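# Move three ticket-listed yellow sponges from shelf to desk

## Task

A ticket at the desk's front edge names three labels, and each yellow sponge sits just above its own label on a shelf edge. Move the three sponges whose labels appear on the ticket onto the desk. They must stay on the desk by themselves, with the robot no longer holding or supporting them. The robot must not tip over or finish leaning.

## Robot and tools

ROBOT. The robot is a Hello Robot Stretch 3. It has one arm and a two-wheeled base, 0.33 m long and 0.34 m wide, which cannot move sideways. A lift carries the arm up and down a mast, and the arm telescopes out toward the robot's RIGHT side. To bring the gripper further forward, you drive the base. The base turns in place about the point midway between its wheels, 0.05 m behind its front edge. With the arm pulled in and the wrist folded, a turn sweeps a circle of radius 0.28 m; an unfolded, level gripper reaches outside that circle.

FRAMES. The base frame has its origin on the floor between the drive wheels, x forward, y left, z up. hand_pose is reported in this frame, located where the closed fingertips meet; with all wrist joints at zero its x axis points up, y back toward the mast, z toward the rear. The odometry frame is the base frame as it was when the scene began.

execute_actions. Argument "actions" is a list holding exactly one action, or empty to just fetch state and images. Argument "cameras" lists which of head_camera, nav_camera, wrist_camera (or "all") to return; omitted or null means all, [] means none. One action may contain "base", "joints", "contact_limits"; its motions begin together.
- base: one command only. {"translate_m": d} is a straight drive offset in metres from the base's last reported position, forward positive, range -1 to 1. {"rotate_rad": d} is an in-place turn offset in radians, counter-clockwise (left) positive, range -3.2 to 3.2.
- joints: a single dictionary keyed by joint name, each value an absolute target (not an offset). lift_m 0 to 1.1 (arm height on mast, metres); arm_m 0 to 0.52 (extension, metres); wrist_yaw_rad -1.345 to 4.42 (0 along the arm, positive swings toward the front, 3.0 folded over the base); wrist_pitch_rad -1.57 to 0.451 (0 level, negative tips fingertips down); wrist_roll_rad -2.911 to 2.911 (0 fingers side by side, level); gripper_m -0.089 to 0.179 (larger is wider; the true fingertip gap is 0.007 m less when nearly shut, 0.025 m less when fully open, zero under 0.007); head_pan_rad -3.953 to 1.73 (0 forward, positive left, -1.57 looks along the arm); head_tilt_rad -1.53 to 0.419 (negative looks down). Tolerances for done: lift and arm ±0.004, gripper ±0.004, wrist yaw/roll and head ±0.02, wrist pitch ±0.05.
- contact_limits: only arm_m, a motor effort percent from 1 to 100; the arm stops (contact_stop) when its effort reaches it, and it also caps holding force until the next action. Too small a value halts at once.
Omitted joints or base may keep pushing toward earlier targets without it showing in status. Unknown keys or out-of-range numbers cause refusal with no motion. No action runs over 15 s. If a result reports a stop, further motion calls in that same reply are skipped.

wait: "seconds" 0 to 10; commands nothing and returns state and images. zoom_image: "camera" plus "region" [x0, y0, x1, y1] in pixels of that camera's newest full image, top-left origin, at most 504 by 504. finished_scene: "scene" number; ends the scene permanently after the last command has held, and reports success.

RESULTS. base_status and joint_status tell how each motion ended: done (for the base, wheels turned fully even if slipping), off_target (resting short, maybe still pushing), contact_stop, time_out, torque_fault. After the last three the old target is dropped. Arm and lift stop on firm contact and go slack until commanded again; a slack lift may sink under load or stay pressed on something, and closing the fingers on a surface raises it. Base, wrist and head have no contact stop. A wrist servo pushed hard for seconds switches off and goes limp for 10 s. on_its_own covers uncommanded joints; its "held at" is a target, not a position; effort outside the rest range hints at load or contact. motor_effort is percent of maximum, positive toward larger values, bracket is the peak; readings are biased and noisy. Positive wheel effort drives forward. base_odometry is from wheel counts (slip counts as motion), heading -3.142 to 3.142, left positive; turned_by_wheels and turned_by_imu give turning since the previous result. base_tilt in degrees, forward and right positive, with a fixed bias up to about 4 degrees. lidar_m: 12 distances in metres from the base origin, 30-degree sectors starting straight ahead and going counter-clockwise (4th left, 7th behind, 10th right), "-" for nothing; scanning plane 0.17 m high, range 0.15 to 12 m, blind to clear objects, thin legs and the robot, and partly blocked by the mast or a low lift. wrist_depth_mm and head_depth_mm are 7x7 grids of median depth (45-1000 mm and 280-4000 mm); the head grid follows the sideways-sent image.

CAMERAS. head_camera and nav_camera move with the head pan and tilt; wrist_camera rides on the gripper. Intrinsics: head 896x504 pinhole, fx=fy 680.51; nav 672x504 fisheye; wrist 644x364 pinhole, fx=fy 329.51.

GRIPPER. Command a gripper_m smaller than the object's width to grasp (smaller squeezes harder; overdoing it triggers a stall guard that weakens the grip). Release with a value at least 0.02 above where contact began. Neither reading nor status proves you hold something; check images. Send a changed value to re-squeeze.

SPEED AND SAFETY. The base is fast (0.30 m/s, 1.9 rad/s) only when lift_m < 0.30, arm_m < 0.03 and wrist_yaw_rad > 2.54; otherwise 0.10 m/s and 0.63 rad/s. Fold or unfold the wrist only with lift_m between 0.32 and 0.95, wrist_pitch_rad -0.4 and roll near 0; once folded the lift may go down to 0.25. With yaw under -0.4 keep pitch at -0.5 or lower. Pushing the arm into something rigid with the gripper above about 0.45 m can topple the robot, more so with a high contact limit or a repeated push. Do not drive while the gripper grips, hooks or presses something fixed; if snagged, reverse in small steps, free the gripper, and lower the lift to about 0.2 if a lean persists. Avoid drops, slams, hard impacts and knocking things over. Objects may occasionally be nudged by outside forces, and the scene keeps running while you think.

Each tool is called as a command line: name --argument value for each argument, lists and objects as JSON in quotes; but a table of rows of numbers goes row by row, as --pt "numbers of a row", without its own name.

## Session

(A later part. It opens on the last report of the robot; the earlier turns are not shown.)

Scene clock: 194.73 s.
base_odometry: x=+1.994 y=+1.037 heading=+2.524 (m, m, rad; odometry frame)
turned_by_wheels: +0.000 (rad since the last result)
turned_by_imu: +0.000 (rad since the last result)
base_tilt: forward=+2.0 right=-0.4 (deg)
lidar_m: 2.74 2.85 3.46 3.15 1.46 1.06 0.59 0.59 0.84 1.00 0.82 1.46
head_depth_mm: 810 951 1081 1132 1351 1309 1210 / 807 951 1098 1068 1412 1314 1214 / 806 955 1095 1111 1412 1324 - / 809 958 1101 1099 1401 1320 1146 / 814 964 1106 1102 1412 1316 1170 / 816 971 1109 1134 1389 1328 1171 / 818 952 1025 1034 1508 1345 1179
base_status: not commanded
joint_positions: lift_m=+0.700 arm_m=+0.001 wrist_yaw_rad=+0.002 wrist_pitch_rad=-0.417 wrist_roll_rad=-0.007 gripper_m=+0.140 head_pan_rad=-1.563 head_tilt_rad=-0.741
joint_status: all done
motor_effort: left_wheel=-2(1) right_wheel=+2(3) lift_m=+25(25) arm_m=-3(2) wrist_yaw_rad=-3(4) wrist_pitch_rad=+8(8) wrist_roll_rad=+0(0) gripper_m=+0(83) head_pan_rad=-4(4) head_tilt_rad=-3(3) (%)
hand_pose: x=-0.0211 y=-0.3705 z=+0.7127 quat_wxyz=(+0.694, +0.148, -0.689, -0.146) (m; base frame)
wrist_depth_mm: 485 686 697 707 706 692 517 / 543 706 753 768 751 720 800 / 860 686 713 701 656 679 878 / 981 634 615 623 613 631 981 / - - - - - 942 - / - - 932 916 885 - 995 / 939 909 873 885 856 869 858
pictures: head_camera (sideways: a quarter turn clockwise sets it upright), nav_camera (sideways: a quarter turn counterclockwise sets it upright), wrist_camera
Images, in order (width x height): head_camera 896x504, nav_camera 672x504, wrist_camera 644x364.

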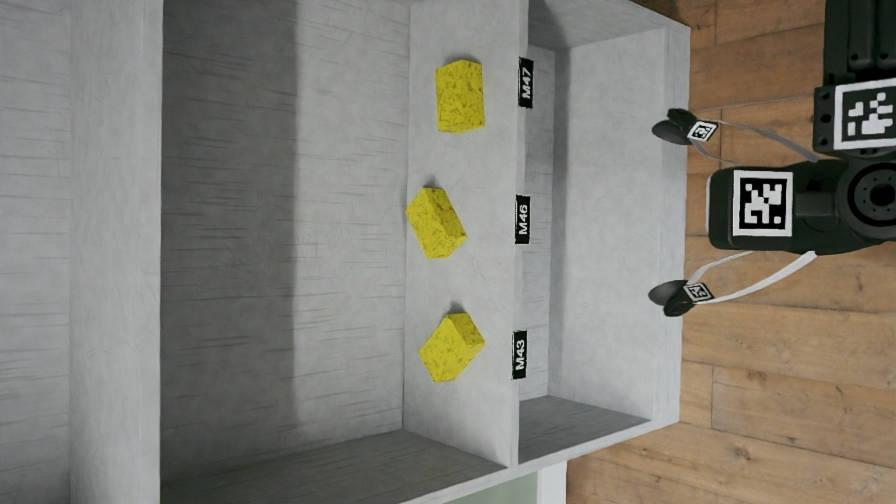

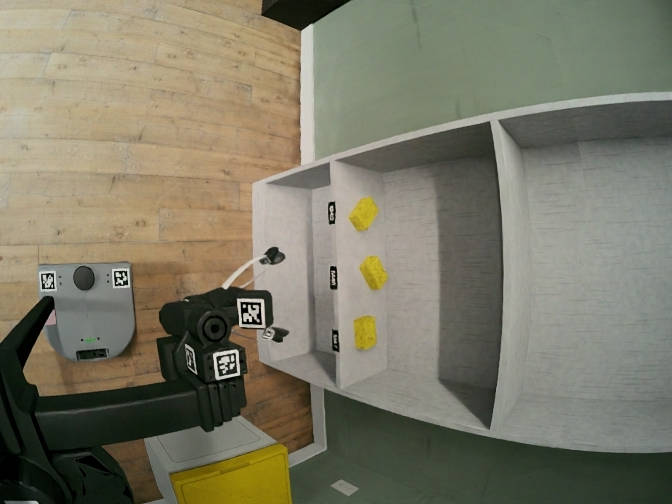

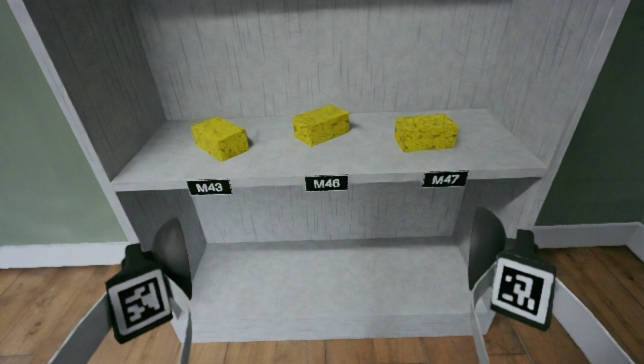

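execute_actions --actions '[{"base":{"rotate_rad":-1.56}}]' --cameras '[]'

execute_actions --actions '[{"base":{"translate_m":0.12}}]' --cameras '[]'

execute_actions --actions '[{"base":{"rotate_rad":1.56},"joints":{"lift_m":0.78}}]' --cameras '[]'

execute_actions --actions '[{"joints":{"wrist_pitch_rad":-0.6,"wrist_yaw_rad":-1.2,"arm_m":0.3}}]'

Scene clock: 236.33 s.
base_odometry: x=+1.994 y=+1.037 heading=+0.964 (m, m, rad; odometry frame)
turned_by_wheels: -1.560 (rad since the last result)
turned_by_imu: -1.569 (rad since the last result)
base_tilt: forward=+2.0 right=-0.4 (deg)
lidar_m: 1.00 0.82 1.46 2.74 2.84 3.47 3.16 1.46 1.06 0.59 0.59 0.84
head_depth_mm: 856 969 1116 1308 1491 1339 1210 / 858 970 1116 1312 1500 1323 1217 / 866 974 1119 1319 1500 1371 - / 864 980 1126 1326 1504 1375 1156 / 869 980 1131 1230 1071 1144 1172 / 870 984 1138 1243 1026 1114 1174 / 873 990 1142 1247 1029 1141 1171
base_status: done
joint_positions: lift_m=+0.700 arm_m=+0.001 wrist_yaw_rad=+0.001 wrist_pitch_rad=-0.417 wrist_roll_rad=-0.007 gripper_m=+0.140 head_pan_rad=-1.563 head_tilt_rad=-0.741
joint_status: not commanded
motor_effort: left_wheel=+4(6) right_wheel=-3(7) lift_m=+25(26) arm_m=-3(3) wrist_yaw_rad=-1(2) wrist_pitch_rad=+8(8) wrist_roll_rad=+0(0) gripper_m=+0(0) head_pan_rad=-3(4) head_tilt_rad=-3(3) (%)
hand_pose: x=-0.0213 y=-0.3705 z=+0.7127 quat_wxyz=(+0.694, +0.148, -0.689, -0.146) (m; base frame)
wrist_depth_mm: 730 731 725 732 715 728 732 / 783 790 800 790 798 805 799 / 841 849 873 866 862 881 885 / 922 728 704 962 980 974 978 / 596 601 589 - - - - / 518 - 535 - - - 996 / 608 614 596 903 903 865 863
pictures: none
No camera images: the call's "cameras" was empty. Leave "cameras" out to get every camera's image.

Scene clock: 239.07 s.
base_odometry: x=+2.063 y=+1.136 heading=+0.964 (m, m, rad; odometry frame)
turned_by_wheels: +0.000 (rad since the last result)
turned_by_imu: +0.001 (rad since the last result)
base_tilt: forward=+2.0 right=-0.3 (deg)
lidar_m: 0.88 0.72 1.29 2.75 2.84 3.57 3.26 1.46 1.06 0.57 0.60 0.73
head_depth_mm: 856 970 1122 1303 1492 1334 1216 / 863 970 1115 1307 1485 1328 1211 / 861 975 1128 1321 1504 1363 - / 866 977 1126 1258 1052 1151 1150 / 867 978 1133 1237 1025 1135 1176 / 867 983 1132 1241 1021 1133 1173 / 872 980 1141 1280 1026 1183 1171
base_status: done
joint_positions: lift_m=+0.700 arm_m=+0.001 wrist_yaw_rad=+0.001 wrist_pitch_rad=-0.417 wrist_roll_rad=-0.007 gripper_m=+0.140 head_pan_rad=-1.563 head_tilt_rad=-0.741
joint_status: not commanded
motor_effort: left_wheel=+3(5) right_wheel=-3(5) lift_m=+25(25) arm_m=-3(3) wrist_yaw_rad=-2(1) wrist_pitch_rad=+8(8) wrist_roll_rad=+0(0) gripper_m=+0(0) head_pan_rad=-4(3) head_tilt_rad=-4(3) (%)
hand_pose: x=-0.0213 y=-0.3705 z=+0.7127 quat_wxyz=(+0.694, +0.148, -0.689, -0.146) (m; base frame)
wrist_depth_mm: 726 721 711 726 718 721 735 / 772 790 774 807 777 797 809 / 864 880 864 850 883 885 880 / 954 745 711 921 981 960 982 / - 599 573 842 - - - / 786 - 513 811 - - - / 957 632 599 790 887 879 853
pictures: none
No camera images: the call's "cameras" was empty. Leave "cameras" out to get every camera's image.

Scene clock: 242.47 s.
base_odometry: x=+2.063 y=+1.136 heading=+2.524 (m, m, rad; odometry frame)
turned_by_wheels: +1.560 (rad since the last result)
turned_by_imu: +1.570 (rad since the last result)
base_tilt: forward=+2.0 right=-0.4 (deg)
lidar_m: 2.22 2.84 3.59 3.25 1.46 1.06 0.57 0.60 0.73 0.88 0.71 1.29
head_depth_mm: 723 626 954 1072 982 1250 - / 725 626 952 1072 978 1263 - / 730 627 962 1073 1014 - - / 730 630 959 1078 1005 1270 1167 / 735 631 969 1081 990 1266 1171 / 733 669 974 1087 1020 1258 1167 / 739 670 957 1025 993 1284 1177
base_status: done
joint_positions: lift_m=+0.780 arm_m=+0.001 wrist_yaw_rad=+0.001 wrist_pitch_rad=-0.417 wrist_roll_rad=-0.007 gripper_m=+0.140 head_pan_rad=-1.563 head_tilt_rad=-0.741
joint_status: all done
motor_effort: left_wheel=-2(4) right_wheel=+2(7) lift_m=+25(25) arm_m=-3(3) wrist_yaw_rad=-1(2) wrist_pitch_rad=+8(8) wrist_roll_rad=+0(0) gripper_m=+0(0) head_pan_rad=-4(4) head_tilt_rad=-3(3) (%)
hand_pose: x=-0.0213 y=-0.3705 z=+0.7927 quat_wxyz=(+0.694, +0.147, -0.689, -0.146) (m; base frame)
wrist_depth_mm: 476 578 594 590 592 594 465 / 480 632 643 650 633 634 471 / 470 672 704 716 705 676 464 / 485 666 750 668 715 650 498 / 881 602 581 583 584 584 897 / - - 962 973 961 - - / - 859 879 883 884 789 971
pictures: none
No camera images: the call's "cameras" was empty. Leave "cameras" out to get every camera's image.

Scene clock: 245.90 s.
base_odometry: x=+2.063 y=+1.136 heading=+2.524 (m, m, rad; odometry frame)
turned_by_wheels: +0.000 (rad since the last result)
turned_by_imu: +0.000 (rad since the last result)
base_tilt: forward=+2.0 right=-0.3 (deg)
lidar_m: 2.23 2.84 3.58 3.27 1.46 1.06 0.57 0.60 0.74 0.88 0.71 1.29
head_depth_mm: 720 626 946 1063 - - 1148 / 725 629 933 - 1353 1261 1164 / 728 627 944 - 993 1252 1170 / 733 627 964 1079 1001 1263 1165 / 731 633 968 1083 1005 1258 1173 / 739 668 972 1092 1020 1273 1170 / 738 671 957 1027 994 1283 1172
base_status: not commanded
joint_positions: lift_m=+0.780 arm_m=+0.300 wrist_yaw_rad=-1.199 wrist_pitch_rad=-0.612 wrist_roll_rad=-0.007 gripper_m=+0.140 head_pan_rad=-1.563 head_tilt_rad=-0.741
joint_status: all done
motor_effort: left_wheel=-1(1) right_wheel=+2(2) lift_m=+25(25) arm_m=+2(5) wrist_yaw_rad=-1(4) wrist_pitch_rad=+6(7) wrist_roll_rad=+0(0) gripper_m=+0(0) head_pan_rad=-4(5) head_tilt_rad=-3(3) (%)
hand_pose: x=-0.2039 y=-0.5157 z=+0.7516 quat_wxyz=(+0.439, -0.202, -0.675, -0.557) (m; base frame)
wrist_depth_mm: 360 371 328 935 868 806 739 / 368 425 372 - 984 861 823 / 380 466 445 - - 726 733 / 390 520 512 - - 624 606 / 412 475 474 - - 643 565 / 413 - 404 783 949 - 641 / 380 358 380 849 883 845 827
pictures: head_camera (sideways: a quarter turn clockwise sets it upright), nav_camera (sideways: a quarter turn counterclockwise sets it upright), wrist_camera
Images, in order (width x height): head_camera 896x504, nav_camera 672x504, wrist_camera 644x364.

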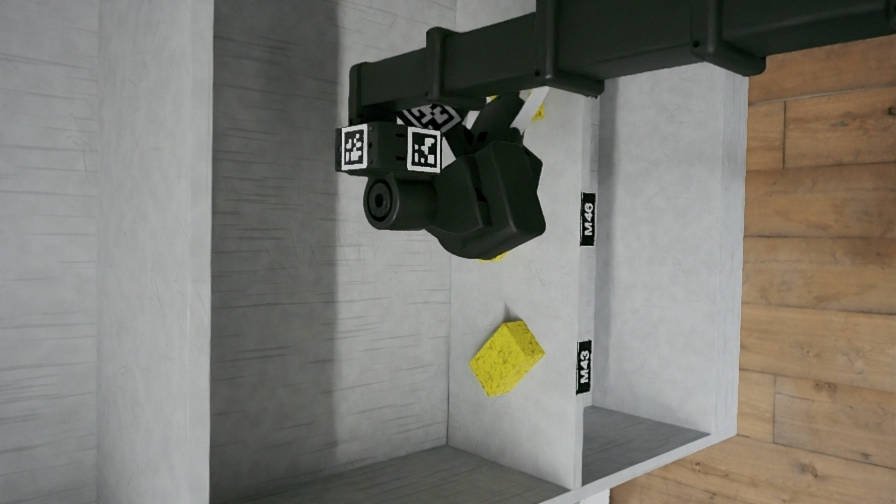

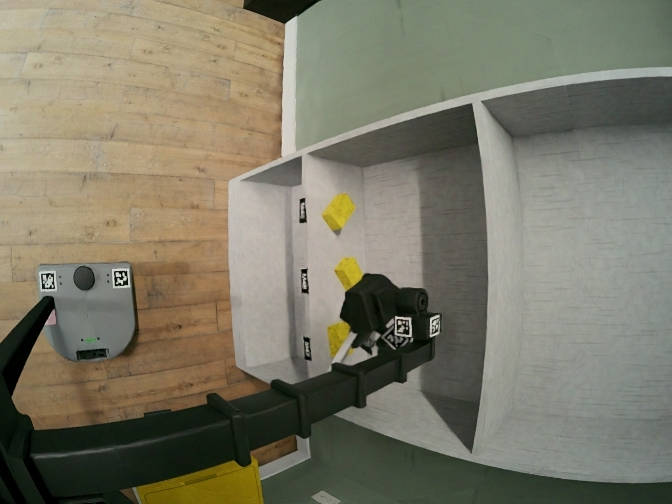

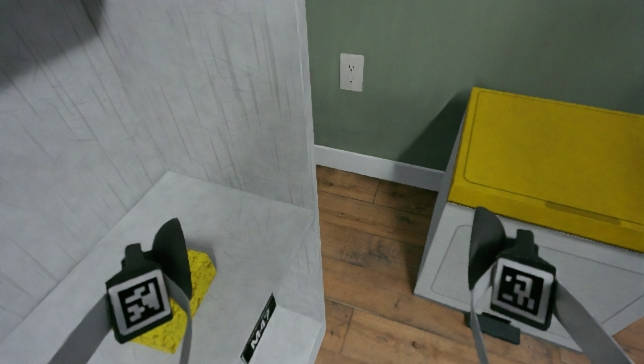

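execute_actions --actions '[{"joints":{"arm_m":0.47},"contact_limits":{"arm_m":15}}]' --cameras '["wrist_camera","head_camera"]'

Scene clock: 255.20 s.
base_odometry: x=+2.063 y=+1.136 heading=+2.524 (m, m, rad; odometry frame)
turned_by_wheels: +0.000 (rad since the last result)
turned_by_imu: +0.001 (rad since the last result)
base_tilt: forward=+2.0 right=-0.3 (deg)
lidar_m: 2.22 2.84 3.58 3.25 1.46 1.06 0.57 0.60 0.73 0.88 0.71 1.29
head_depth_mm: 722 626 948 1060 - - 1152 / 725 627 - 1086 1004 1263 1167 / 727 627 - 1100 1012 1262 1172 / 730 629 955 1071 1005 1269 1172 / 733 630 968 1079 1004 1266 1172 / 736 669 971 1084 1015 1264 1171 / 739 671 958 1033 994 1287 1164
base_status: not commanded
joint_positions: lift_m=+0.780 arm_m=+0.470 wrist_yaw_rad=-1.199 wrist_pitch_rad=-0.612 wrist_roll_rad=-0.007 gripper_m=+0.140 head_pan_rad=-1.563 head_tilt_rad=-0.741
joint_status: all done
motor_effort: left_wheel=-2(2) right_wheel=+2(2) lift_m=+25(25) arm_m=+3(3) wrist_yaw_rad=-2(1) wrist_pitch_rad=+6(6) wrist_roll_rad=+0(0) gripper_m=-1(0) head_pan_rad=-4(4) head_tilt_rad=-3(4) (%)
contact_limits: arm_m 15 (drawing in: default 17, maximum 28; extending or still: default 23, maximum 37)
hand_pose: x=-0.2039 y=-0.6856 z=+0.7516 quat_wxyz=(+0.439, -0.202, -0.675, -0.557) (m; base frame)
wrist_depth_mm: 206 257 321 297 267 261 721 / 212 267 357 331 297 851 802 / 219 280 396 381 339 955 724 / 226 295 434 449 388 - 616 / 238 290 451 463 446 789 578 / 248 - 414 411 421 - 655 / 245 357 370 330 378 867 755
pictures: head_camera (sideways: a quarter turn clockwise sets it upright), wrist_camera
Images, in order (width x height): head_camera 896x504, wrist_camera 644x364.

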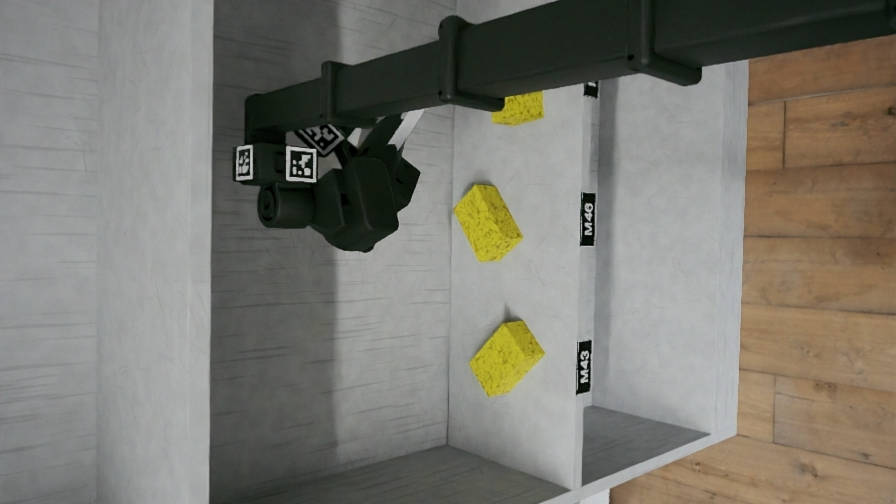

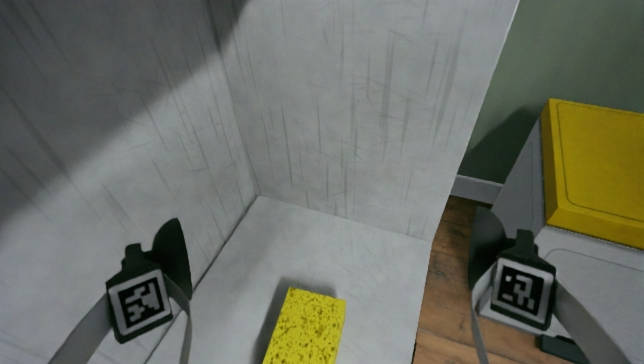

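execute_actions --actions '[{"joints":{"arm_m":0.49,"lift_m":0.70},"contact_limits":{"arm_m":15}}]' --cameras '["wrist_camera"]'

Scene clock: 264.70 s.
base_odometry: x=+2.063 y=+1.136 heading=+2.524 (m, m, rad; odometry frame)
turned_by_wheels: +0.000 (rad since the last result)
turned_by_imu: +0.001 (rad since the last result)
base_tilt: forward=+2.0 right=-0.3 (deg)
lidar_m: 2.23 2.83 3.59 3.25 1.46 1.06 0.57 0.60 0.73 0.88 0.72 1.29
head_depth_mm: 723 625 949 1070 1003 - - / 725 626 936 - 1348 1262 1166 / 730 626 921 1064 1014 1261 1171 / 732 629 963 1072 1005 1271 1170 / 735 628 970 1086 1004 1267 1163 / 735 669 973 1084 1017 1260 1174 / 737 671 960 1026 996 1293 1172
base_status: not commanded
joint_positions: lift_m=+0.700 arm_m=+0.490 wrist_yaw_rad=-1.199 wrist_pitch_rad=-0.613 wrist_roll_rad=-0.007 gripper_m=+0.140 head_pan_rad=-1.563 head_tilt_rad=-0.741
joint_status: all done
motor_effort: left_wheel=-1(2) right_wheel=+2(2) lift_m=+20(22) arm_m=+2(4) wrist_yaw_rad=-2(2) wrist_pitch_rad=+6(6) wrist_roll_rad=+0(0) gripper_m=+0(0) head_pan_rad=-4(4) head_tilt_rad=-3(3) (%)
contact_limits: arm_m 15 (drawing in: default 17, maximum 28; extending or still: default 23, maximum 37)
hand_pose: x=-0.2039 y=-0.7056 z=+0.6718 quat_wxyz=(+0.439, -0.202, -0.675, -0.557) (m; base frame)
wrist_depth_mm: 190 235 312 297 270 246 745 / 197 243 346 331 297 284 751 / 203 254 372 381 335 817 605 / 206 267 393 410 384 897 515 / 215 266 365 360 363 855 578 / 224 - 328 274 321 - 652 / 223 288 291 246 289 757 726
pictures: wrist_camera
Images, in order (width x height): wrist_camera 644x364.

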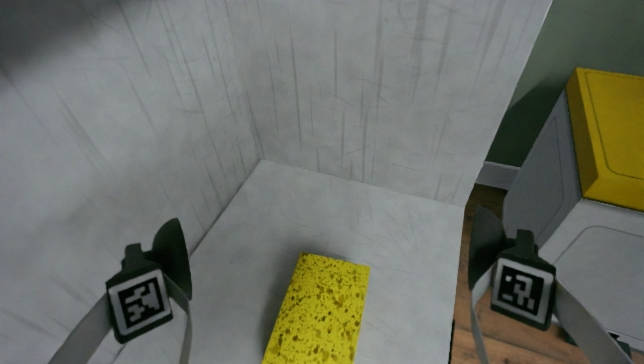

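execute_actions --actions '[{"joints":{"lift_m":0.625}}]' --cameras '["wrist_camera"]'

Scene clock: 275.70 s.
base_odometry: x=+2.063 y=+1.136 heading=+2.524 (m, m, rad; odometry frame)
turned_by_wheels: +0.000 (rad since the last result)
turned_by_imu: +0.001 (rad since the last result)
base_tilt: forward=+2.0 right=-0.3 (deg)
lidar_m: 2.23 2.84 3.59 3.26 1.46 1.06 0.57 0.60 0.73 0.88 0.71 1.29
head_depth_mm: 723 626 947 1066 1013 1251 1186 / 725 625 951 1072 - 1261 1146 / 728 627 961 - 1013 1263 1174 / 732 629 967 1077 1011 1261 1170 / 733 629 961 1083 1002 1263 1169 / 734 669 974 1081 1015 1267 1169 / 737 669 956 1026 993 1289 1169
base_status: not commanded
joint_positions: lift_m=+0.625 arm_m=+0.490 wrist_yaw_rad=-1.199 wrist_pitch_rad=-0.613 wrist_roll_rad=-0.007 gripper_m=+0.140 head_pan_rad=-1.563 head_tilt_rad=-0.741
joint_status: all done
motor_effort: left_wheel=-2(1) right_wheel=+2(2) lift_m=+20(21) arm_m=+3(2) wrist_yaw_rad=-1(1) wrist_pitch_rad=+6(6) wrist_roll_rad=+0(0) gripper_m=+0(0) head_pan_rad=-4(3) head_tilt_rad=-3(3) (%)
hand_pose: x=-0.2039 y=-0.7056 z=+0.5968 quat_wxyz=(+0.439, -0.202, -0.675, -0.557) (m; base frame)
wrist_depth_mm: 190 236 316 294 267 248 730 / 197 244 347 334 299 279 601 / 202 257 361 360 334 846 552 / 207 267 316 312 308 830 521 / 214 265 274 218 268 667 586 / 225 - 239 193 240 - 654 / 217 215 209 175 213 699 684
pictures: wrist_camera
Images, in order (width x height): wrist_camera 644x364.

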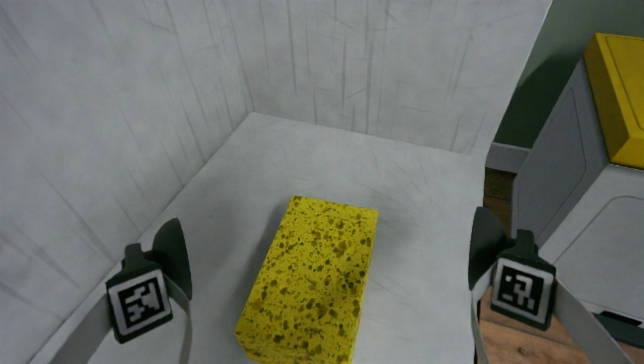

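execute_actions --actions '[{"joints":{"lift_m":0.592,"arm_m":0.502}}]' --cameras '["wrist_camera"]'

Scene clock: 281.90 s.
base_odometry: x=+2.063 y=+1.136 heading=+2.524 (m, m, rad; odometry frame)
turned_by_wheels: +0.000 (rad since the last result)
turned_by_imu: +0.000 (rad since the last result)
base_tilt: forward=+2.0 right=-0.3 (deg)
lidar_m: 2.23 2.84 3.90 3.27 1.46 1.06 0.57 0.60 0.73 0.88 0.71 1.29
head_depth_mm: 723 625 948 1068 989 1266 1167 / 725 626 957 1064 - - 1157 / 726 628 960 - 1011 1259 1173 / 731 629 962 1074 1008 1263 1174 / 732 630 966 1082 1001 1267 1172 / 735 669 973 1085 1020 1265 1172 / 737 671 954 1026 994 1289 1172
base_status: not commanded
joint_positions: lift_m=+0.592 arm_m=+0.502 wrist_yaw_rad=-1.199 wrist_pitch_rad=-0.613 wrist_roll_rad=-0.007 gripper_m=+0.140 head_pan_rad=-1.563 head_tilt_rad=-0.741
joint_status: all done
motor_effort: left_wheel=-2(2) right_wheel=+2(3) lift_m=+20(20) arm_m=+3(2) wrist_yaw_rad=-1(1) wrist_pitch_rad=+6(6) wrist_roll_rad=+0(0) gripper_m=+0(0) head_pan_rad=-3(3) head_tilt_rad=-3(3) (%)
hand_pose: x=-0.2039 y=-0.7176 z=+0.5638 quat_wxyz=(+0.439, -0.202, -0.675, -0.557) (m; base frame)
wrist_depth_mm: 179 221 305 298 268 244 704 / 186 229 331 333 298 273 635 / 192 241 310 315 308 304 570 / 199 250 268 210 264 276 531 / 205 240 234 177 222 660 580 / 205 - 203 156 198 - 659 / 191 182 181 146 181 183 668
pictures: wrist_camera
Images, in order (width x height): wrist_camera 644x364.

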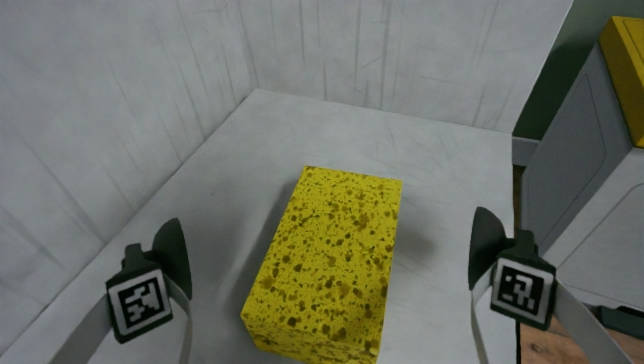

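execute_actions --actions '[{"joints":{"lift_m":0.583}}]' --cameras '[]'

execute_actions --actions '[{"joints":{"gripper_m":0.03}}]' --cameras '["wrist_camera"]'

execute_actions --actions '[{"joints":{"lift_m":0.72}}]' --cameras '["wrist_camera"]'

Scene clock: 293.30 s.
base_odometry: x=+2.063 y=+1.136 heading=+2.524 (m, m, rad; odometry frame)
turned_by_wheels: +0.000 (rad since the last result)
turned_by_imu: +0.000 (rad since the last result)
base_tilt: forward=+2.0 right=-0.3 (deg)
lidar_m: 2.23 2.84 3.60 3.25 1.46 1.06 0.57 0.60 0.73 0.88 0.71 1.29
head_depth_mm: 721 625 952 1074 985 1263 1173 / 725 627 957 1062 955 - 1159 / 726 628 959 - 1017 1260 1166 / 730 630 965 1071 1009 1260 1176 / 734 630 967 1084 1003 1265 1167 / 737 670 969 1083 1018 1257 1167 / 740 671 960 1027 993 1288 1173
base_status: not commanded
joint_positions: lift_m=+0.583 arm_m=+0.502 wrist_yaw_rad=-1.199 wrist_pitch_rad=-0.613 wrist_roll_rad=-0.007 gripper_m=+0.140 head_pan_rad=-1.563 head_tilt_rad=-0.741
joint_status: all done
motor_effort: left_wheel=-2(2) right_wheel=+2(3) lift_m=+20(19) arm_m=+3(3) wrist_yaw_rad=-1(1) wrist_pitch_rad=+6(6) wrist_roll_rad=+0(0) gripper_m=+0(0) head_pan_rad=-3(3) head_tilt_rad=-3(3) (%)
hand_pose: x=-0.2039 y=-0.7176 z=+0.5548 quat_wxyz=(+0.439, -0.202, -0.675, -0.557) (m; base frame)
wrist_depth_mm: 179 220 305 297 268 245 695 / 185 228 331 334 301 274 646 / 193 240 300 302 296 298 579 / 199 246 256 192 242 264 536 / 206 227 223 165 212 664 586 / 197 - 190 148 188 - 637 / 183 173 172 141 173 176 660
pictures: none
No camera images: the call's "cameras" was empty. Leave "cameras" out to get every camera's image.

Scene clock: 294.90 s.
base_odometry: x=+2.063 y=+1.136 heading=+2.524 (m, m, rad; odometry frame)
turned_by_wheels: +0.000 (rad since the last result)
turned_by_imu: +0.000 (rad since the last result)
base_tilt: forward=+2.0 right=-0.3 (deg)
lidar_m: 2.23 2.84 3.58 3.25 1.46 1.06 0.57 0.60 0.73 0.88 0.71 1.29
head_depth_mm: 722 626 950 1065 988 1256 1166 / 726 629 954 1068 - - 1161 / 727 627 958 - 1014 1266 1167 / 729 627 961 1070 1005 1262 1171 / 735 631 967 1082 1002 1263 1172 / 733 671 975 1089 1022 1262 1169 / 738 672 953 1026 990 1295 1171
base_status: not commanded
joint_positions: lift_m=+0.583 arm_m=+0.502 wrist_yaw_rad=-1.199 wrist_pitch_rad=-0.613 wrist_roll_rad=-0.007 gripper_m=+0.031 head_pan_rad=-1.563 head_tilt_rad=-0.741
joint_status: all done
motor_effort: left_wheel=-2(1) right_wheel=+2(2) lift_m=+20(20) arm_m=+3(2) wrist_yaw_rad=-1(1) wrist_pitch_rad=+6(6) wrist_roll_rad=+0(0) gripper_m=-17(84) head_pan_rad=-3(4) head_tilt_rad=-3(3) (%)
hand_pose: x=-0.2038 y=-0.7176 z=+0.5547 quat_wxyz=(+0.439, -0.202, -0.675, -0.558) (m; base frame)
wrist_depth_mm: 179 220 305 295 270 245 690 / 185 230 333 331 302 275 646 / 192 241 303 298 296 300 579 / 198 244 257 190 244 265 535 / 206 226 228 165 193 223 581 / 197 199 147 147 147 200 652 / 178 178 173 145 169 176 657
pictures: wrist_camera
Images, in order (width x height): wrist_camera 644x364.

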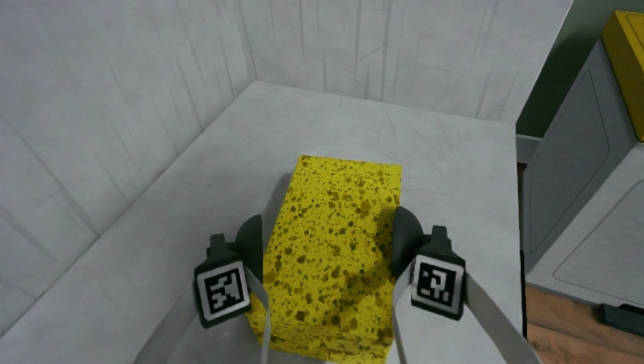

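Scene clock: 296.97 s.
base_odometry: x=+2.063 y=+1.136 heading=+2.524 (m, m, rad; odometry frame)
turned_by_wheels: +0.000 (rad since the last result)
turned_by_imu: +0.000 (rad since the last result)
base_tilt: forward=+2.0 right=-0.4 (deg)
lidar_m: 2.23 2.84 3.58 3.27 1.45 1.06 0.57 0.60 0.73 0.88 0.71 1.29
head_depth_mm: 724 627 951 1039 998 - - / 726 626 915 - 1347 1263 1175 / 730 629 911 1077 1018 1262 1166 / 733 627 951 1079 1007 1271 1173 / 734 629 967 1082 1000 1264 1168 / 736 666 974 1081 1021 1264 1165 / 737 670 956 1026 993 1289 1177
base_status: not commanded
joint_positions: lift_m=+0.720 arm_m=+0.502 wrist_yaw_rad=-1.199 wrist_pitch_rad=-0.614 wrist_roll_rad=-0.007 gripper_m=+0.031 head_pan_rad=-1.563 head_tilt_rad=-0.741
joint_status: all done
motor_effort: left_wheel=-2(2) right_wheel=+2(2) lift_m=+25(26) arm_m=+2(2) wrist_yaw_rad=-1(1) wrist_pitch_rad=+7(7) wrist_roll_rad=+0(1) gripper_m=-17(16) head_pan_rad=-3(4) head_tilt_rad=-3(3) (%)
hand_pose: x=-0.2036 y=-0.7175 z=+0.6912 quat_wxyz=(+0.438, -0.201, -0.675, -0.558) (m; base frame)
wrist_depth_mm: 179 220 304 293 269 246 742 / 184 230 332 329 299 275 747 / 192 240 351 383 335 320 639 / 199 254 377 191 366 843 558 / 205 264 366 166 272 860 576 / 210 275 147 146 147 782 668 / 219 274 305 144 298 810 754
pictures: wrist_camera
Images, in order (width x height): wrist_camera 644x364.

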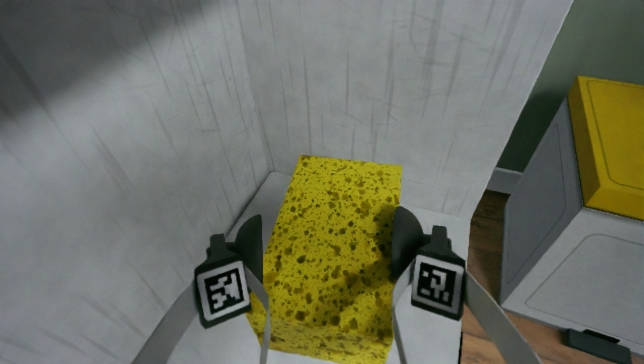

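execute_actions --actions '[{"joints":{"arm_m":0.0,"head_pan_rad":-0.55,"head_tilt_rad":-0.45}}]' --cameras '["head_camera"]'

execute_actions --actions '[{"joints":{"wrist_yaw_rad":2.6,"wrist_pitch_rad":-0.4}}]' --cameras '["wrist_camera","nav_camera"]'

Scene clock: 309.57 s.
base_odometry: x=+2.063 y=+1.136 heading=+2.524 (m, m, rad; odometry frame)
turned_by_wheels: +0.000 (rad since the last result)
turned_by_imu: +0.001 (rad since the last result)
base_tilt: forward=+2.0 right=-0.3 (deg)
lidar_m: 2.22 2.84 3.86 3.26 1.46 1.06 0.57 0.60 0.73 0.88 0.71 1.29
head_depth_mm: 1022 1075 1133 1212 1275 1359 1333 / 1141 1209 1282 1366 1469 1544 1362 / 1296 1379 1490 1613 1732 1662 1362 / 1509 1574 1577 1731 1879 1656 1357 / 1758 1829 1509 1668 1870 1660 1362 / 2162 2162 2195 2341 2105 1649 1359 / 2317 2467 2620 2739 2107 1656 1361
base_status: not commanded
joint_positions: lift_m=+0.720 arm_m=+0.001 wrist_yaw_rad=-1.199 wrist_pitch_rad=-0.614 wrist_roll_rad=-0.007 gripper_m=+0.031 head_pan_rad=-0.557 head_tilt_rad=-0.458
joint_status: all done
motor_effort: left_wheel=-2(2) right_wheel=+2(2) lift_m=+26(26) arm_m=-3(7) wrist_yaw_rad=-1(2) wrist_pitch_rad=+7(7) wrist_roll_rad=+0(0) gripper_m=-16(16) head_pan_rad=+3(51) head_tilt_rad=+3(18) (%)
hand_pose: x=-0.2036 y=-0.2169 z=+0.6911 quat_wxyz=(+0.438, -0.201, -0.675, -0.558) (m; base frame)
wrist_depth_mm: 421 870 - 964 877 809 732 / 505 863 - - 774 768 829 / 551 550 - 673 632 629 889 / 466 658 - 191 613 566 974 / 554 834 - 165 407 976 - / 741 821 148 147 147 893 880 / 735 760 813 144 808 813 787
pictures: head_camera (sideways: a quarter turn clockwise sets it upright)
Images, in order (width x height): head_camera 896x504.

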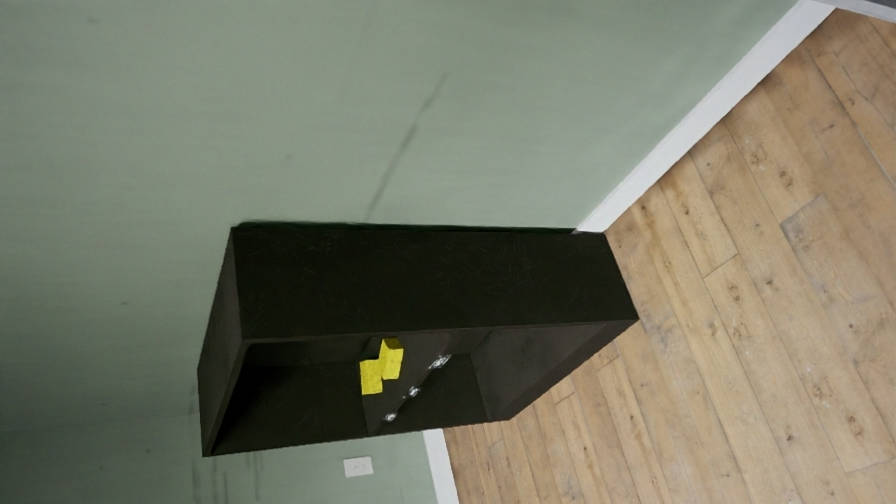

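Scene clock: 312.47 s.
base_odometry: x=+2.063 y=+1.136 heading=+2.524 (m, m, rad; odometry frame)
turned_by_wheels: +0.000 (rad since the last result)
turned_by_imu: +0.000 (rad since the last result)
base_tilt: forward=+2.0 right=-0.4 (deg)
lidar_m: 2.23 2.84 3.57 3.26 1.46 1.06 0.57 0.60 0.73 0.88 0.71 1.29
head_depth_mm: 1021 1078 1137 1204 1274 1359 1334 / 1146 1214 1289 1371 1477 1520 1352 / 1301 1393 1483 1591 1734 1649 1361 / 1496 1569 1579 1709 1887 1648 1353 / 1770 1833 1517 1676 1855 1657 1356 / 2169 2142 2167 2324 2105 1659 1354 / 2341 2451 2658 2773 2106 1637 1358
base_status: not commanded
joint_positions: lift_m=+0.720 arm_m=+0.001 wrist_yaw_rad=+2.598 wrist_pitch_rad=-0.423 wrist_roll_rad=-0.007 gripper_m=+0.031 head_pan_rad=-0.557 head_tilt_rad=-0.458
joint_status: all done
motor_effort: left_wheel=-1(2) right_wheel=+2(2) lift_m=+25(25) arm_m=-3(3) wrist_yaw_rad=+3(3) wrist_pitch_rad=+11(11) wrist_roll_rad=+0(1) gripper_m=-16(17) head_pan_rad=+4(4) head_tilt_rad=+3(3) (%)
hand_pose: x=+0.0944 y=+0.0454 z=+0.7313 quat_wxyz=(+0.329, +0.703, -0.041, +0.629) (m; base frame)
wrist_depth_mm: - - - - - - - / - - - - - - - / - - - - - - - / - - - 191 - - - / - - - 165 - - - / - - 147 146 147 - - / - 955 922 145 880 912 898
pictures: nav_camera (sideways: a quarter turn counterclockwise sets it upright), wrist_camera
Images, in order (width x height): nav_camera 672x504, wrist_camera 644x364.

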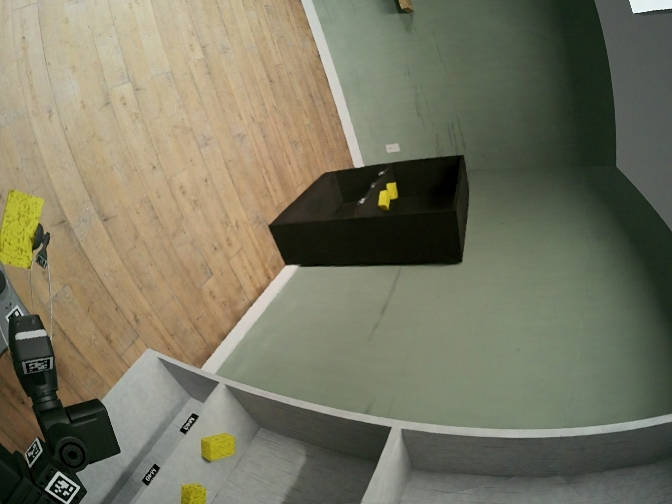

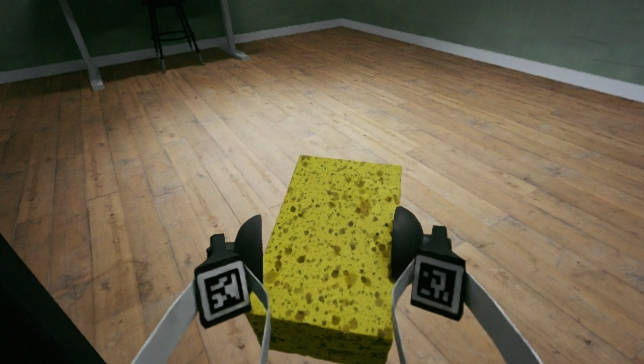

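execute_actions --actions '[{"joints":{"lift_m":0.285,"head_pan_rad":-1.2,"head_tilt_rad":-0.7}}]' --cameras '[]'

execute_actions --actions '[{"base":{"translate_m":1.0}}]' --cameras '[]'

execute_actions --actions '[{"base":{"translate_m":0.5}}]' --cameras '["head_camera","nav_camera"]'

Scene clock: 330.53 s.
base_odometry: x=+2.063 y=+1.136 heading=+2.524 (m, m, rad; odometry frame)
turned_by_wheels: +0.000 (rad since the last result)
turned_by_imu: +0.001 (rad since the last result)
base_tilt: forward=+2.0 right=-0.4 (deg)
lidar_m: 2.23 2.84 3.87 3.26 1.46 1.06 0.57 0.60 0.73 0.88 0.71 1.29
head_depth_mm: 713 653 882 999 957 1220 1141 / 741 652 927 1053 980 1273 1166 / 770 695 969 1098 982 1271 1191 / 760 745 954 1094 1068 1286 1191 / 626 666 794 936 1478 1352 1197 / 898 1018 1176 1388 1583 1391 1190 / 944 1074 1244 1475 1618 1389 1191
base_status: not commanded
joint_positions: lift_m=+0.285 arm_m=+0.001 wrist_yaw_rad=+2.598 wrist_pitch_rad=-0.423 wrist_roll_rad=-0.007 gripper_m=+0.031 head_pan_rad=-1.193 head_tilt_rad=-0.691
joint_status: all done
motor_effort: left_wheel=-2(1) right_wheel=+2(2) lift_m=+20(22) arm_m=-3(3) wrist_yaw_rad=+2(2) wrist_pitch_rad=+10(11) wrist_roll_rad=+0(0) gripper_m=-17(17) head_pan_rad=-3(42) head_tilt_rad=-3(16) (%)
hand_pose: x=+0.0944 y=+0.0455 z=+0.2967 quat_wxyz=(+0.329, +0.703, -0.041, +0.629) (m; base frame)
wrist_depth_mm: - - - - - - - / - - - - - - - / - - - 959 917 924 907 / 792 802 756 190 692 727 717 / 632 630 646 165 375 591 569 / 542 529 147 147 147 507 494 / - 468 429 145 424 438 433
pictures: none
No camera images: the call's "cameras" was empty. Leave "cameras" out to get every camera's image.

Scene clock: 335.47 s.
base_odometry: x=+1.247 y=+1.715 heading=+2.524 (m, m, rad; odometry frame)
turned_by_wheels: +0.000 (rad since the last result)
turned_by_imu: +0.006 (rad since the last result)
base_tilt: forward=+2.0 right=-0.4 (deg)
lidar_m: 1.74 1.80 2.47 3.24 2.85 2.09 1.57 0.88 0.89 0.91 0.71 1.21
head_depth_mm: 740 822 919 1040 1206 1341 1197 / 768 851 959 1088 1278 1374 1189 / 799 888 1004 1157 1349 1372 1190 / 829 880 994 1130 1326 1353 1191 / 862 741 779 920 1072 1308 1192 / 890 745 1113 1123 1431 1336 1195 / 926 801 1166 1146 1503 1371 1181
base_status: done
joint_positions: lift_m=+0.285 arm_m=+0.001 wrist_yaw_rad=+2.599 wrist_pitch_rad=-0.423 wrist_roll_rad=-0.007 gripper_m=+0.031 head_pan_rad=-1.193 head_tilt_rad=-0.691
joint_status: not commanded
motor_effort: left_wheel=-1(5) right_wheel=+3(9) lift_m=+21(20) arm_m=-3(3) wrist_yaw_rad=+2(2) wrist_pitch_rad=+10(10) wrist_roll_rad=+0(0) gripper_m=-17(17) head_pan_rad=-4(4) head_tilt_rad=-3(3) (%)
hand_pose: x=+0.0944 y=+0.0456 z=+0.2968 quat_wxyz=(+0.329, +0.703, -0.041, +0.629) (m; base frame)
wrist_depth_mm: - - - - - - - / - - - - - - - / - - - 964 945 915 927 / 814 773 771 192 702 726 741 / 639 629 641 166 377 602 587 / 548 536 147 147 147 504 496 / - 472 432 144 431 439 437
pictures: none
No camera images: the call's "cameras" was empty. Leave "cameras" out to get every camera's image.

Scene clock: 338.80 s.
base_odometry: x=+0.840 y=+2.004 heading=+2.524 (m, m, rad; odometry frame)
turned_by_wheels: +0.000 (rad since the last result)
turned_by_imu: +0.003 (rad since the last result)
base_tilt: forward=+2.0 right=-0.4 (deg)
lidar_m: 1.24 1.29 1.77 3.31 3.57 2.61 2.08 1.29 0.94 0.62 0.89 0.87
head_depth_mm: 740 651 866 988 942 1216 1145 / 770 652 905 1029 931 1267 1165 / 801 650 949 1065 967 1267 1189 / 832 696 994 1105 984 1279 1194 / 864 742 1047 1116 1391 1308 1188 / 888 746 1086 1149 1320 1340 1190 / 930 802 971 1042 1250 1378 1195
base_status: done
joint_positions: lift_m=+0.285 arm_m=+0.001 wrist_yaw_rad=+2.599 wrist_pitch_rad=-0.423 wrist_roll_rad=-0.007 gripper_m=+0.031 head_pan_rad=-1.193 head_tilt_rad=-0.691
joint_status: not commanded
motor_effort: left_wheel=-2(5) right_wheel=+2(9) lift_m=+20(20) arm_m=-2(2) wrist_yaw_rad=+2(2) wrist_pitch_rad=+10(11) wrist_roll_rad=+0(0) gripper_m=-16(17) head_pan_rad=-4(3) head_tilt_rad=-3(3) (%)
hand_pose: x=+0.0944 y=+0.0456 z=+0.2968 quat_wxyz=(+0.329, +0.703, -0.041, +0.629) (m; base frame)
wrist_depth_mm: - - - - - - 996 / - - - - - - - / - - 990 955 966 939 916 / 807 782 773 191 705 732 698 / 640 631 636 165 373 598 589 / 551 535 147 146 148 506 498 / - 470 429 145 426 441 431
pictures: head_camera (sideways: a quarter turn clockwise sets it upright), nav_camera (sideways: a quarter turn counterclockwise sets it upright)
Images, in order (width x height): head_camera 896x504, nav_camera 672x504.

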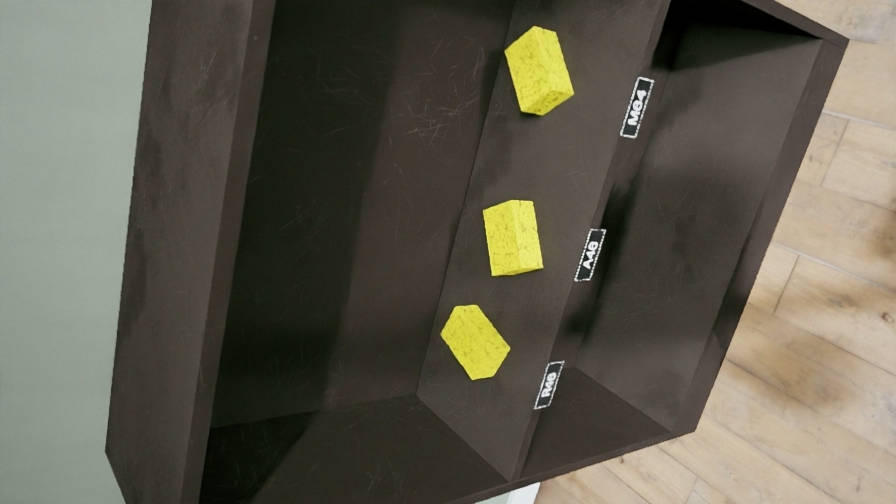

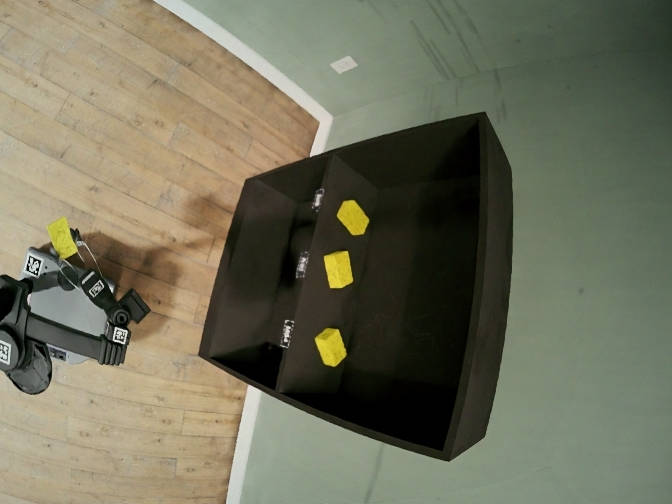

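execute_actions --actions '[{"base":{"rotate_rad":1.90},"joints":{"head_pan_rad":0,"head_tilt_rad":-0.5}}]' --cameras '[]'

execute_actions --actions '[{"base":{"translate_m":1.0}}]' --cameras '[]'

execute_actions --actions '[{"base":{"translate_m":1.0}}]' --cameras '["nav_camera"]'

execute_actions --actions '[{"base":{"translate_m":0.7}}]' --cameras '["nav_camera"]'

execute_actions --actions '[{"base":{"rotate_rad":1.19},"joints":{"head_pan_rad":-1.57,"head_tilt_rad":-0.75,"lift_m":0.77}}]' --cameras '["nav_camera","head_camera"]'

Scene clock: 359.47 s.
base_odometry: x=+0.840 y=+2.004 heading=-1.859 (m, m, rad; odometry frame)
turned_by_wheels: +1.900 (rad since the last result)
turned_by_imu: +1.908 (rad since the last result)
base_tilt: forward=+2.0 right=-0.3 (deg)
lidar_m: 3.30 2.81 2.08 1.28 1.01 0.62 0.87 0.87 1.24 1.25 1.51 2.87
head_depth_mm: 3131 3338 3623 2622 1973 1584 1309 / 3242 3406 3782 2674 1984 1573 1314 / 3316 3565 3835 2662 1977 1578 1315 / 3496 3688 - 2650 1979 1571 1312 / 3581 3827 3780 2641 1979 1587 1308 / 3752 - - 2669 1990 1572 1314 / 3479 3710 3660 2666 1974 1566 1317
base_status: done
joint_positions: lift_m=+0.285 arm_m=+0.001 wrist_yaw_rad=+2.599 wrist_pitch_rad=-0.423 wrist_roll_rad=-0.007 gripper_m=+0.031 head_pan_rad=-0.007 head_tilt_rad=-0.507
joint_status: all done
motor_effort: left_wheel=-1(8) right_wheel=+2(10) lift_m=+20(20) arm_m=-3(2) wrist_yaw_rad=+1(2) wrist_pitch_rad=+10(11) wrist_roll_rad=+0(0) gripper_m=-17(17) head_pan_rad=+4(49) head_tilt_rad=+2(15) (%)
hand_pose: x=+0.0944 y=+0.0456 z=+0.2968 quat_wxyz=(+0.329, +0.703, -0.041, +0.629) (m; base frame)
wrist_depth_mm: - - - - - - - / - - - - - - - / - - 964 977 935 927 907 / 799 767 765 191 715 744 705 / 641 625 635 165 371 595 589 / 538 529 147 146 147 508 503 / - 469 433 145 427 441 433
pictures: none
No camera images: the call's "cameras" was empty. Leave "cameras" out to get every camera's image.

Scene clock: 364.40 s.
base_odometry: x=+0.555 y=+1.045 heading=-1.859 (m, m, rad; odometry frame)
turned_by_wheels: +0.000 (rad since the last result)
turned_by_imu: +0.006 (rad since the last result)
base_tilt: forward=+1.9 right=-0.4 (deg)
lidar_m: 2.32 2.42 2.19 1.98 1.76 1.85 1.57 1.75 1.57 1.58 1.91 2.47
head_depth_mm: 2376 2558 2746 2531 1971 1581 1307 / 2453 2632 2877 2632 1986 1575 1314 / 2560 2719 2434 2522 1969 1592 1323 / 2628 2843 3128 2642 1991 1581 1311 / 2702 2879 3172 2643 1988 1575 1321 / 2833 3113 3339 2653 1966 1582 1313 / 2907 3158 3340 2633 1974 1585 1315
base_status: done
joint_positions: lift_m=+0.285 arm_m=+0.001 wrist_yaw_rad=+2.599 wrist_pitch_rad=-0.423 wrist_roll_rad=-0.007 gripper_m=+0.031 head_pan_rad=-0.007 head_tilt_rad=-0.506
joint_status: not commanded
motor_effort: left_wheel=-2(5) right_wheel=+2(7) lift_m=+21(20) arm_m=-3(3) wrist_yaw_rad=+2(2) wrist_pitch_rad=+10(10) wrist_roll_rad=+0(0) gripper_m=-16(16) head_pan_rad=+4(4) head_tilt_rad=+2(2) (%)
hand_pose: x=+0.0944 y=+0.0456 z=+0.2968 quat_wxyz=(+0.329, +0.703, -0.041, +0.629) (m; base frame)
wrist_depth_mm: - - - - - - - / - - - - - - - / - - - 974 954 937 915 / 807 769 747 191 709 719 722 / 641 638 648 165 374 589 588 / 542 530 147 147 147 501 493 / - 473 433 145 428 435 430
pictures: none
No camera images: the call's "cameras" was empty. Leave "cameras" out to get every camera's image.

Scene clock: 369.33 s.
base_odometry: x=+0.270 y=+0.087 heading=-1.860 (m, m, rad; odometry frame)
turned_by_wheels: +0.000 (rad since the last result)
turned_by_imu: +0.006 (rad since the last result)
base_tilt: forward=+2.0 right=-0.4 (deg)
lidar_m: 1.34 2.03 1.84 1.86 2.26 2.55 2.56 2.11 1.91 1.92 2.18 1.34
head_depth_mm: 1603 1711 1787 1381 1969 1579 1310 / 1644 1789 1764 1476 1848 1582 1307 / 1715 1857 1785 1548 1905 1582 1317 / 1770 1932 1785 2315 1999 1596 1312 / 1837 1988 1772 2392 1983 1591 1315 / 1915 2100 1774 2031 1990 1581 1314 / 1989 2203 2316 2543 1976 1579 1310
base_status: done
joint_positions: lift_m=+0.285 arm_m=+0.001 wrist_yaw_rad=+2.599 wrist_pitch_rad=-0.423 wrist_roll_rad=-0.007 gripper_m=+0.031 head_pan_rad=-0.007 head_tilt_rad=-0.506
joint_status: not commanded
motor_effort: left_wheel=-1(4) right_wheel=+2(8) lift_m=+20(20) arm_m=-3(3) wrist_yaw_rad=+1(2) wrist_pitch_rad=+10(10) wrist_roll_rad=+1(0) gripper_m=-16(17) head_pan_rad=+4(5) head_tilt_rad=+2(2) (%)
hand_pose: x=+0.0944 y=+0.0456 z=+0.2968 quat_wxyz=(+0.329, +0.703, -0.041, +0.629) (m; base frame)
wrist_depth_mm: - - - - - - - / - - - - - - - / - - - 951 929 928 921 / 805 792 763 191 700 726 711 / 638 632 646 165 375 588 579 / 546 535 148 147 147 506 492 / - 466 430 144 432 436 432
pictures: nav_camera (sideways: a quarter turn counterclockwise sets it upright)
Images, in order (width x height): nav_camera 672x504.

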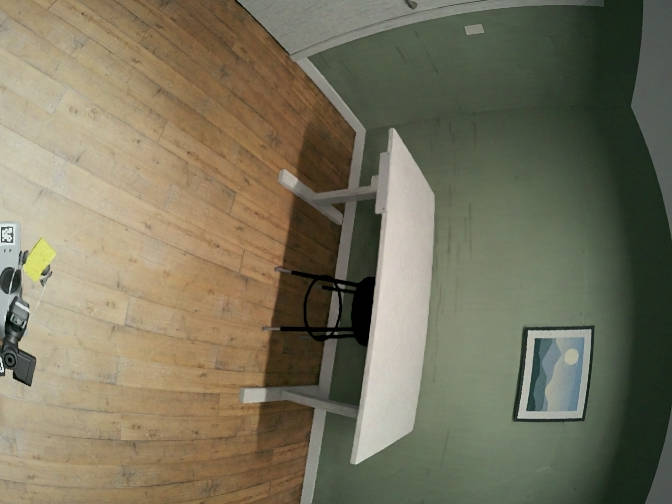

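Scene clock: 373.37 s.
base_odometry: x=+0.071 y=-0.584 heading=-1.860 (m, m, rad; odometry frame)
turned_by_wheels: +0.000 (rad since the last result)
turned_by_imu: +0.004 (rad since the last result)
base_tilt: forward=+2.0 right=-0.3 (deg)
lidar_m: 0.70 1.09 1.60 1.60 1.98 2.81 3.25 2.37 2.15 2.16 1.00 0.68
head_depth_mm: 1054 1138 1227 1180 881 707 1256 / 1090 1177 1283 1185 887 707 1316 / 1126 1222 1339 1184 885 750 1253 / 1161 1270 1389 1178 882 770 1318 / 1208 1318 1443 1178 885 1451 1312 / 1260 1373 1500 1178 883 1457 1307 / 1309 1438 1598 1176 881 1494 1295
base_status: done
joint_positions: lift_m=+0.285 arm_m=+0.001 wrist_yaw_rad=+2.599 wrist_pitch_rad=-0.423 wrist_roll_rad=-0.007 gripper_m=+0.031 head_pan_rad=-0.007 head_tilt_rad=-0.506
joint_status: not commanded
motor_effort: left_wheel=-2(6) right_wheel=+2(8) lift_m=+21(21) arm_m=-2(3) wrist_yaw_rad=+1(1) wrist_pitch_rad=+10(10) wrist_roll_rad=+0(0) gripper_m=-16(16) head_pan_rad=+4(5) head_tilt_rad=+2(2) (%)
hand_pose: x=+0.0944 y=+0.0456 z=+0.2968 quat_wxyz=(+0.329, +0.703, -0.041, +0.629) (m; base frame)
wrist_depth_mm: - - - - - - - / - - - - - - 995 / - - - 962 944 912 905 / 785 788 761 192 708 736 704 / 638 641 649 166 370 601 584 / 547 531 146 147 147 507 490 / - 472 432 145 432 435 427
pictures: nav_camera (sideways: a quarter turn counterclockwise sets it upright)
Images, in order (width x height): nav_camera 672x504.

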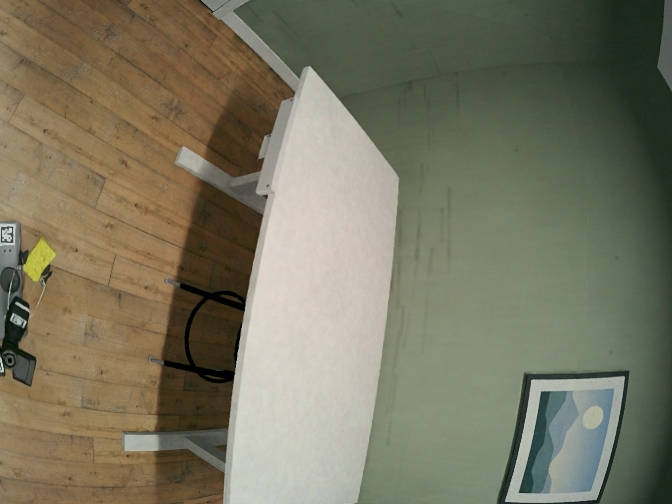

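Scene clock: 378.60 s.
base_odometry: x=+0.071 y=-0.584 heading=-0.670 (m, m, rad; odometry frame)
turned_by_wheels: +1.190 (rad since the last result)
turned_by_imu: +1.197 (rad since the last result)
base_tilt: forward=+2.0 right=-0.4 (deg)
lidar_m: 1.59 1.64 2.24 3.18 3.14 2.24 2.15 1.90 1.00 0.68 0.70 1.69
head_depth_mm: 1122 1239 1041 834 1459 1336 - / 1124 1242 1048 834 1491 1358 - / 1132 1242 1053 836 1461 1336 - / 1129 1252 1048 833 1487 1348 - / 1124 1242 1048 832 1468 1322 1153 / 1123 1243 1052 834 1485 1343 1172 / 1128 1249 1053 838 1502 1338 1172
base_status: done
joint_positions: lift_m=+0.770 arm_m=+0.001 wrist_yaw_rad=+2.599 wrist_pitch_rad=-0.422 wrist_roll_rad=-0.007 gripper_m=+0.031 head_pan_rad=-1.563 head_tilt_rad=-0.741
joint_status: all done
motor_effort: left_wheel=-1(7) right_wheel=+2(8) lift_m=+25(26) arm_m=-2(2) wrist_yaw_rad=+1(2) wrist_pitch_rad=+10(10) wrist_roll_rad=+0(0) gripper_m=-17(17) head_pan_rad=-3(52) head_tilt_rad=-3(18) (%)
hand_pose: x=+0.0944 y=+0.0456 z=+0.7815 quat_wxyz=(+0.329, +0.703, -0.041, +0.629) (m; base frame)
wrist_depth_mm: - - - - - - - / - - - - - - - / - - - - - - - / - - - 191 - - - / - - - 166 - - - / - - 147 146 149 - - / - 992 942 145 920 970 925
pictures: head_camera (sideways: a quarter turn clockwise sets it upright), nav_camera (sideways: a quarter turn counterclockwise sets it upright)
Images, in order (width x height): head_camera 896x504, nav_camera 672x504.

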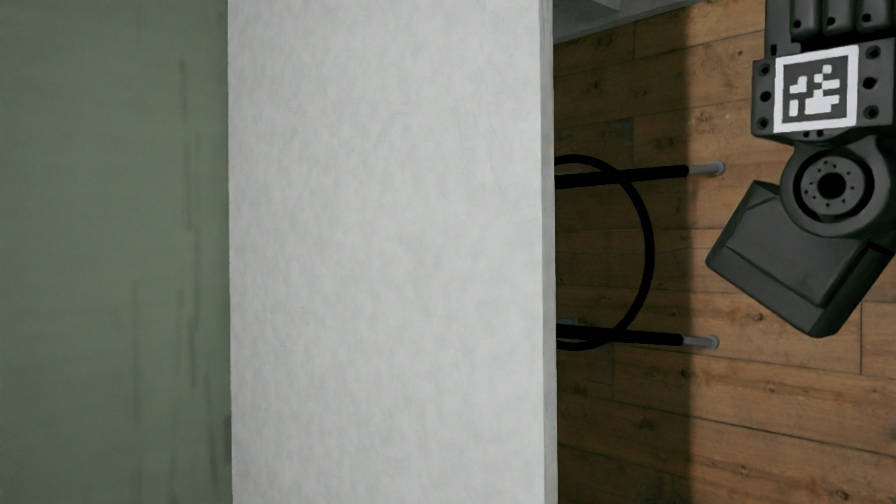

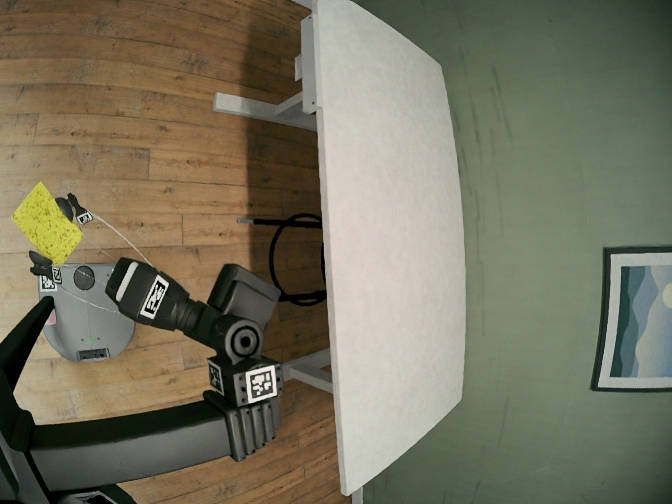

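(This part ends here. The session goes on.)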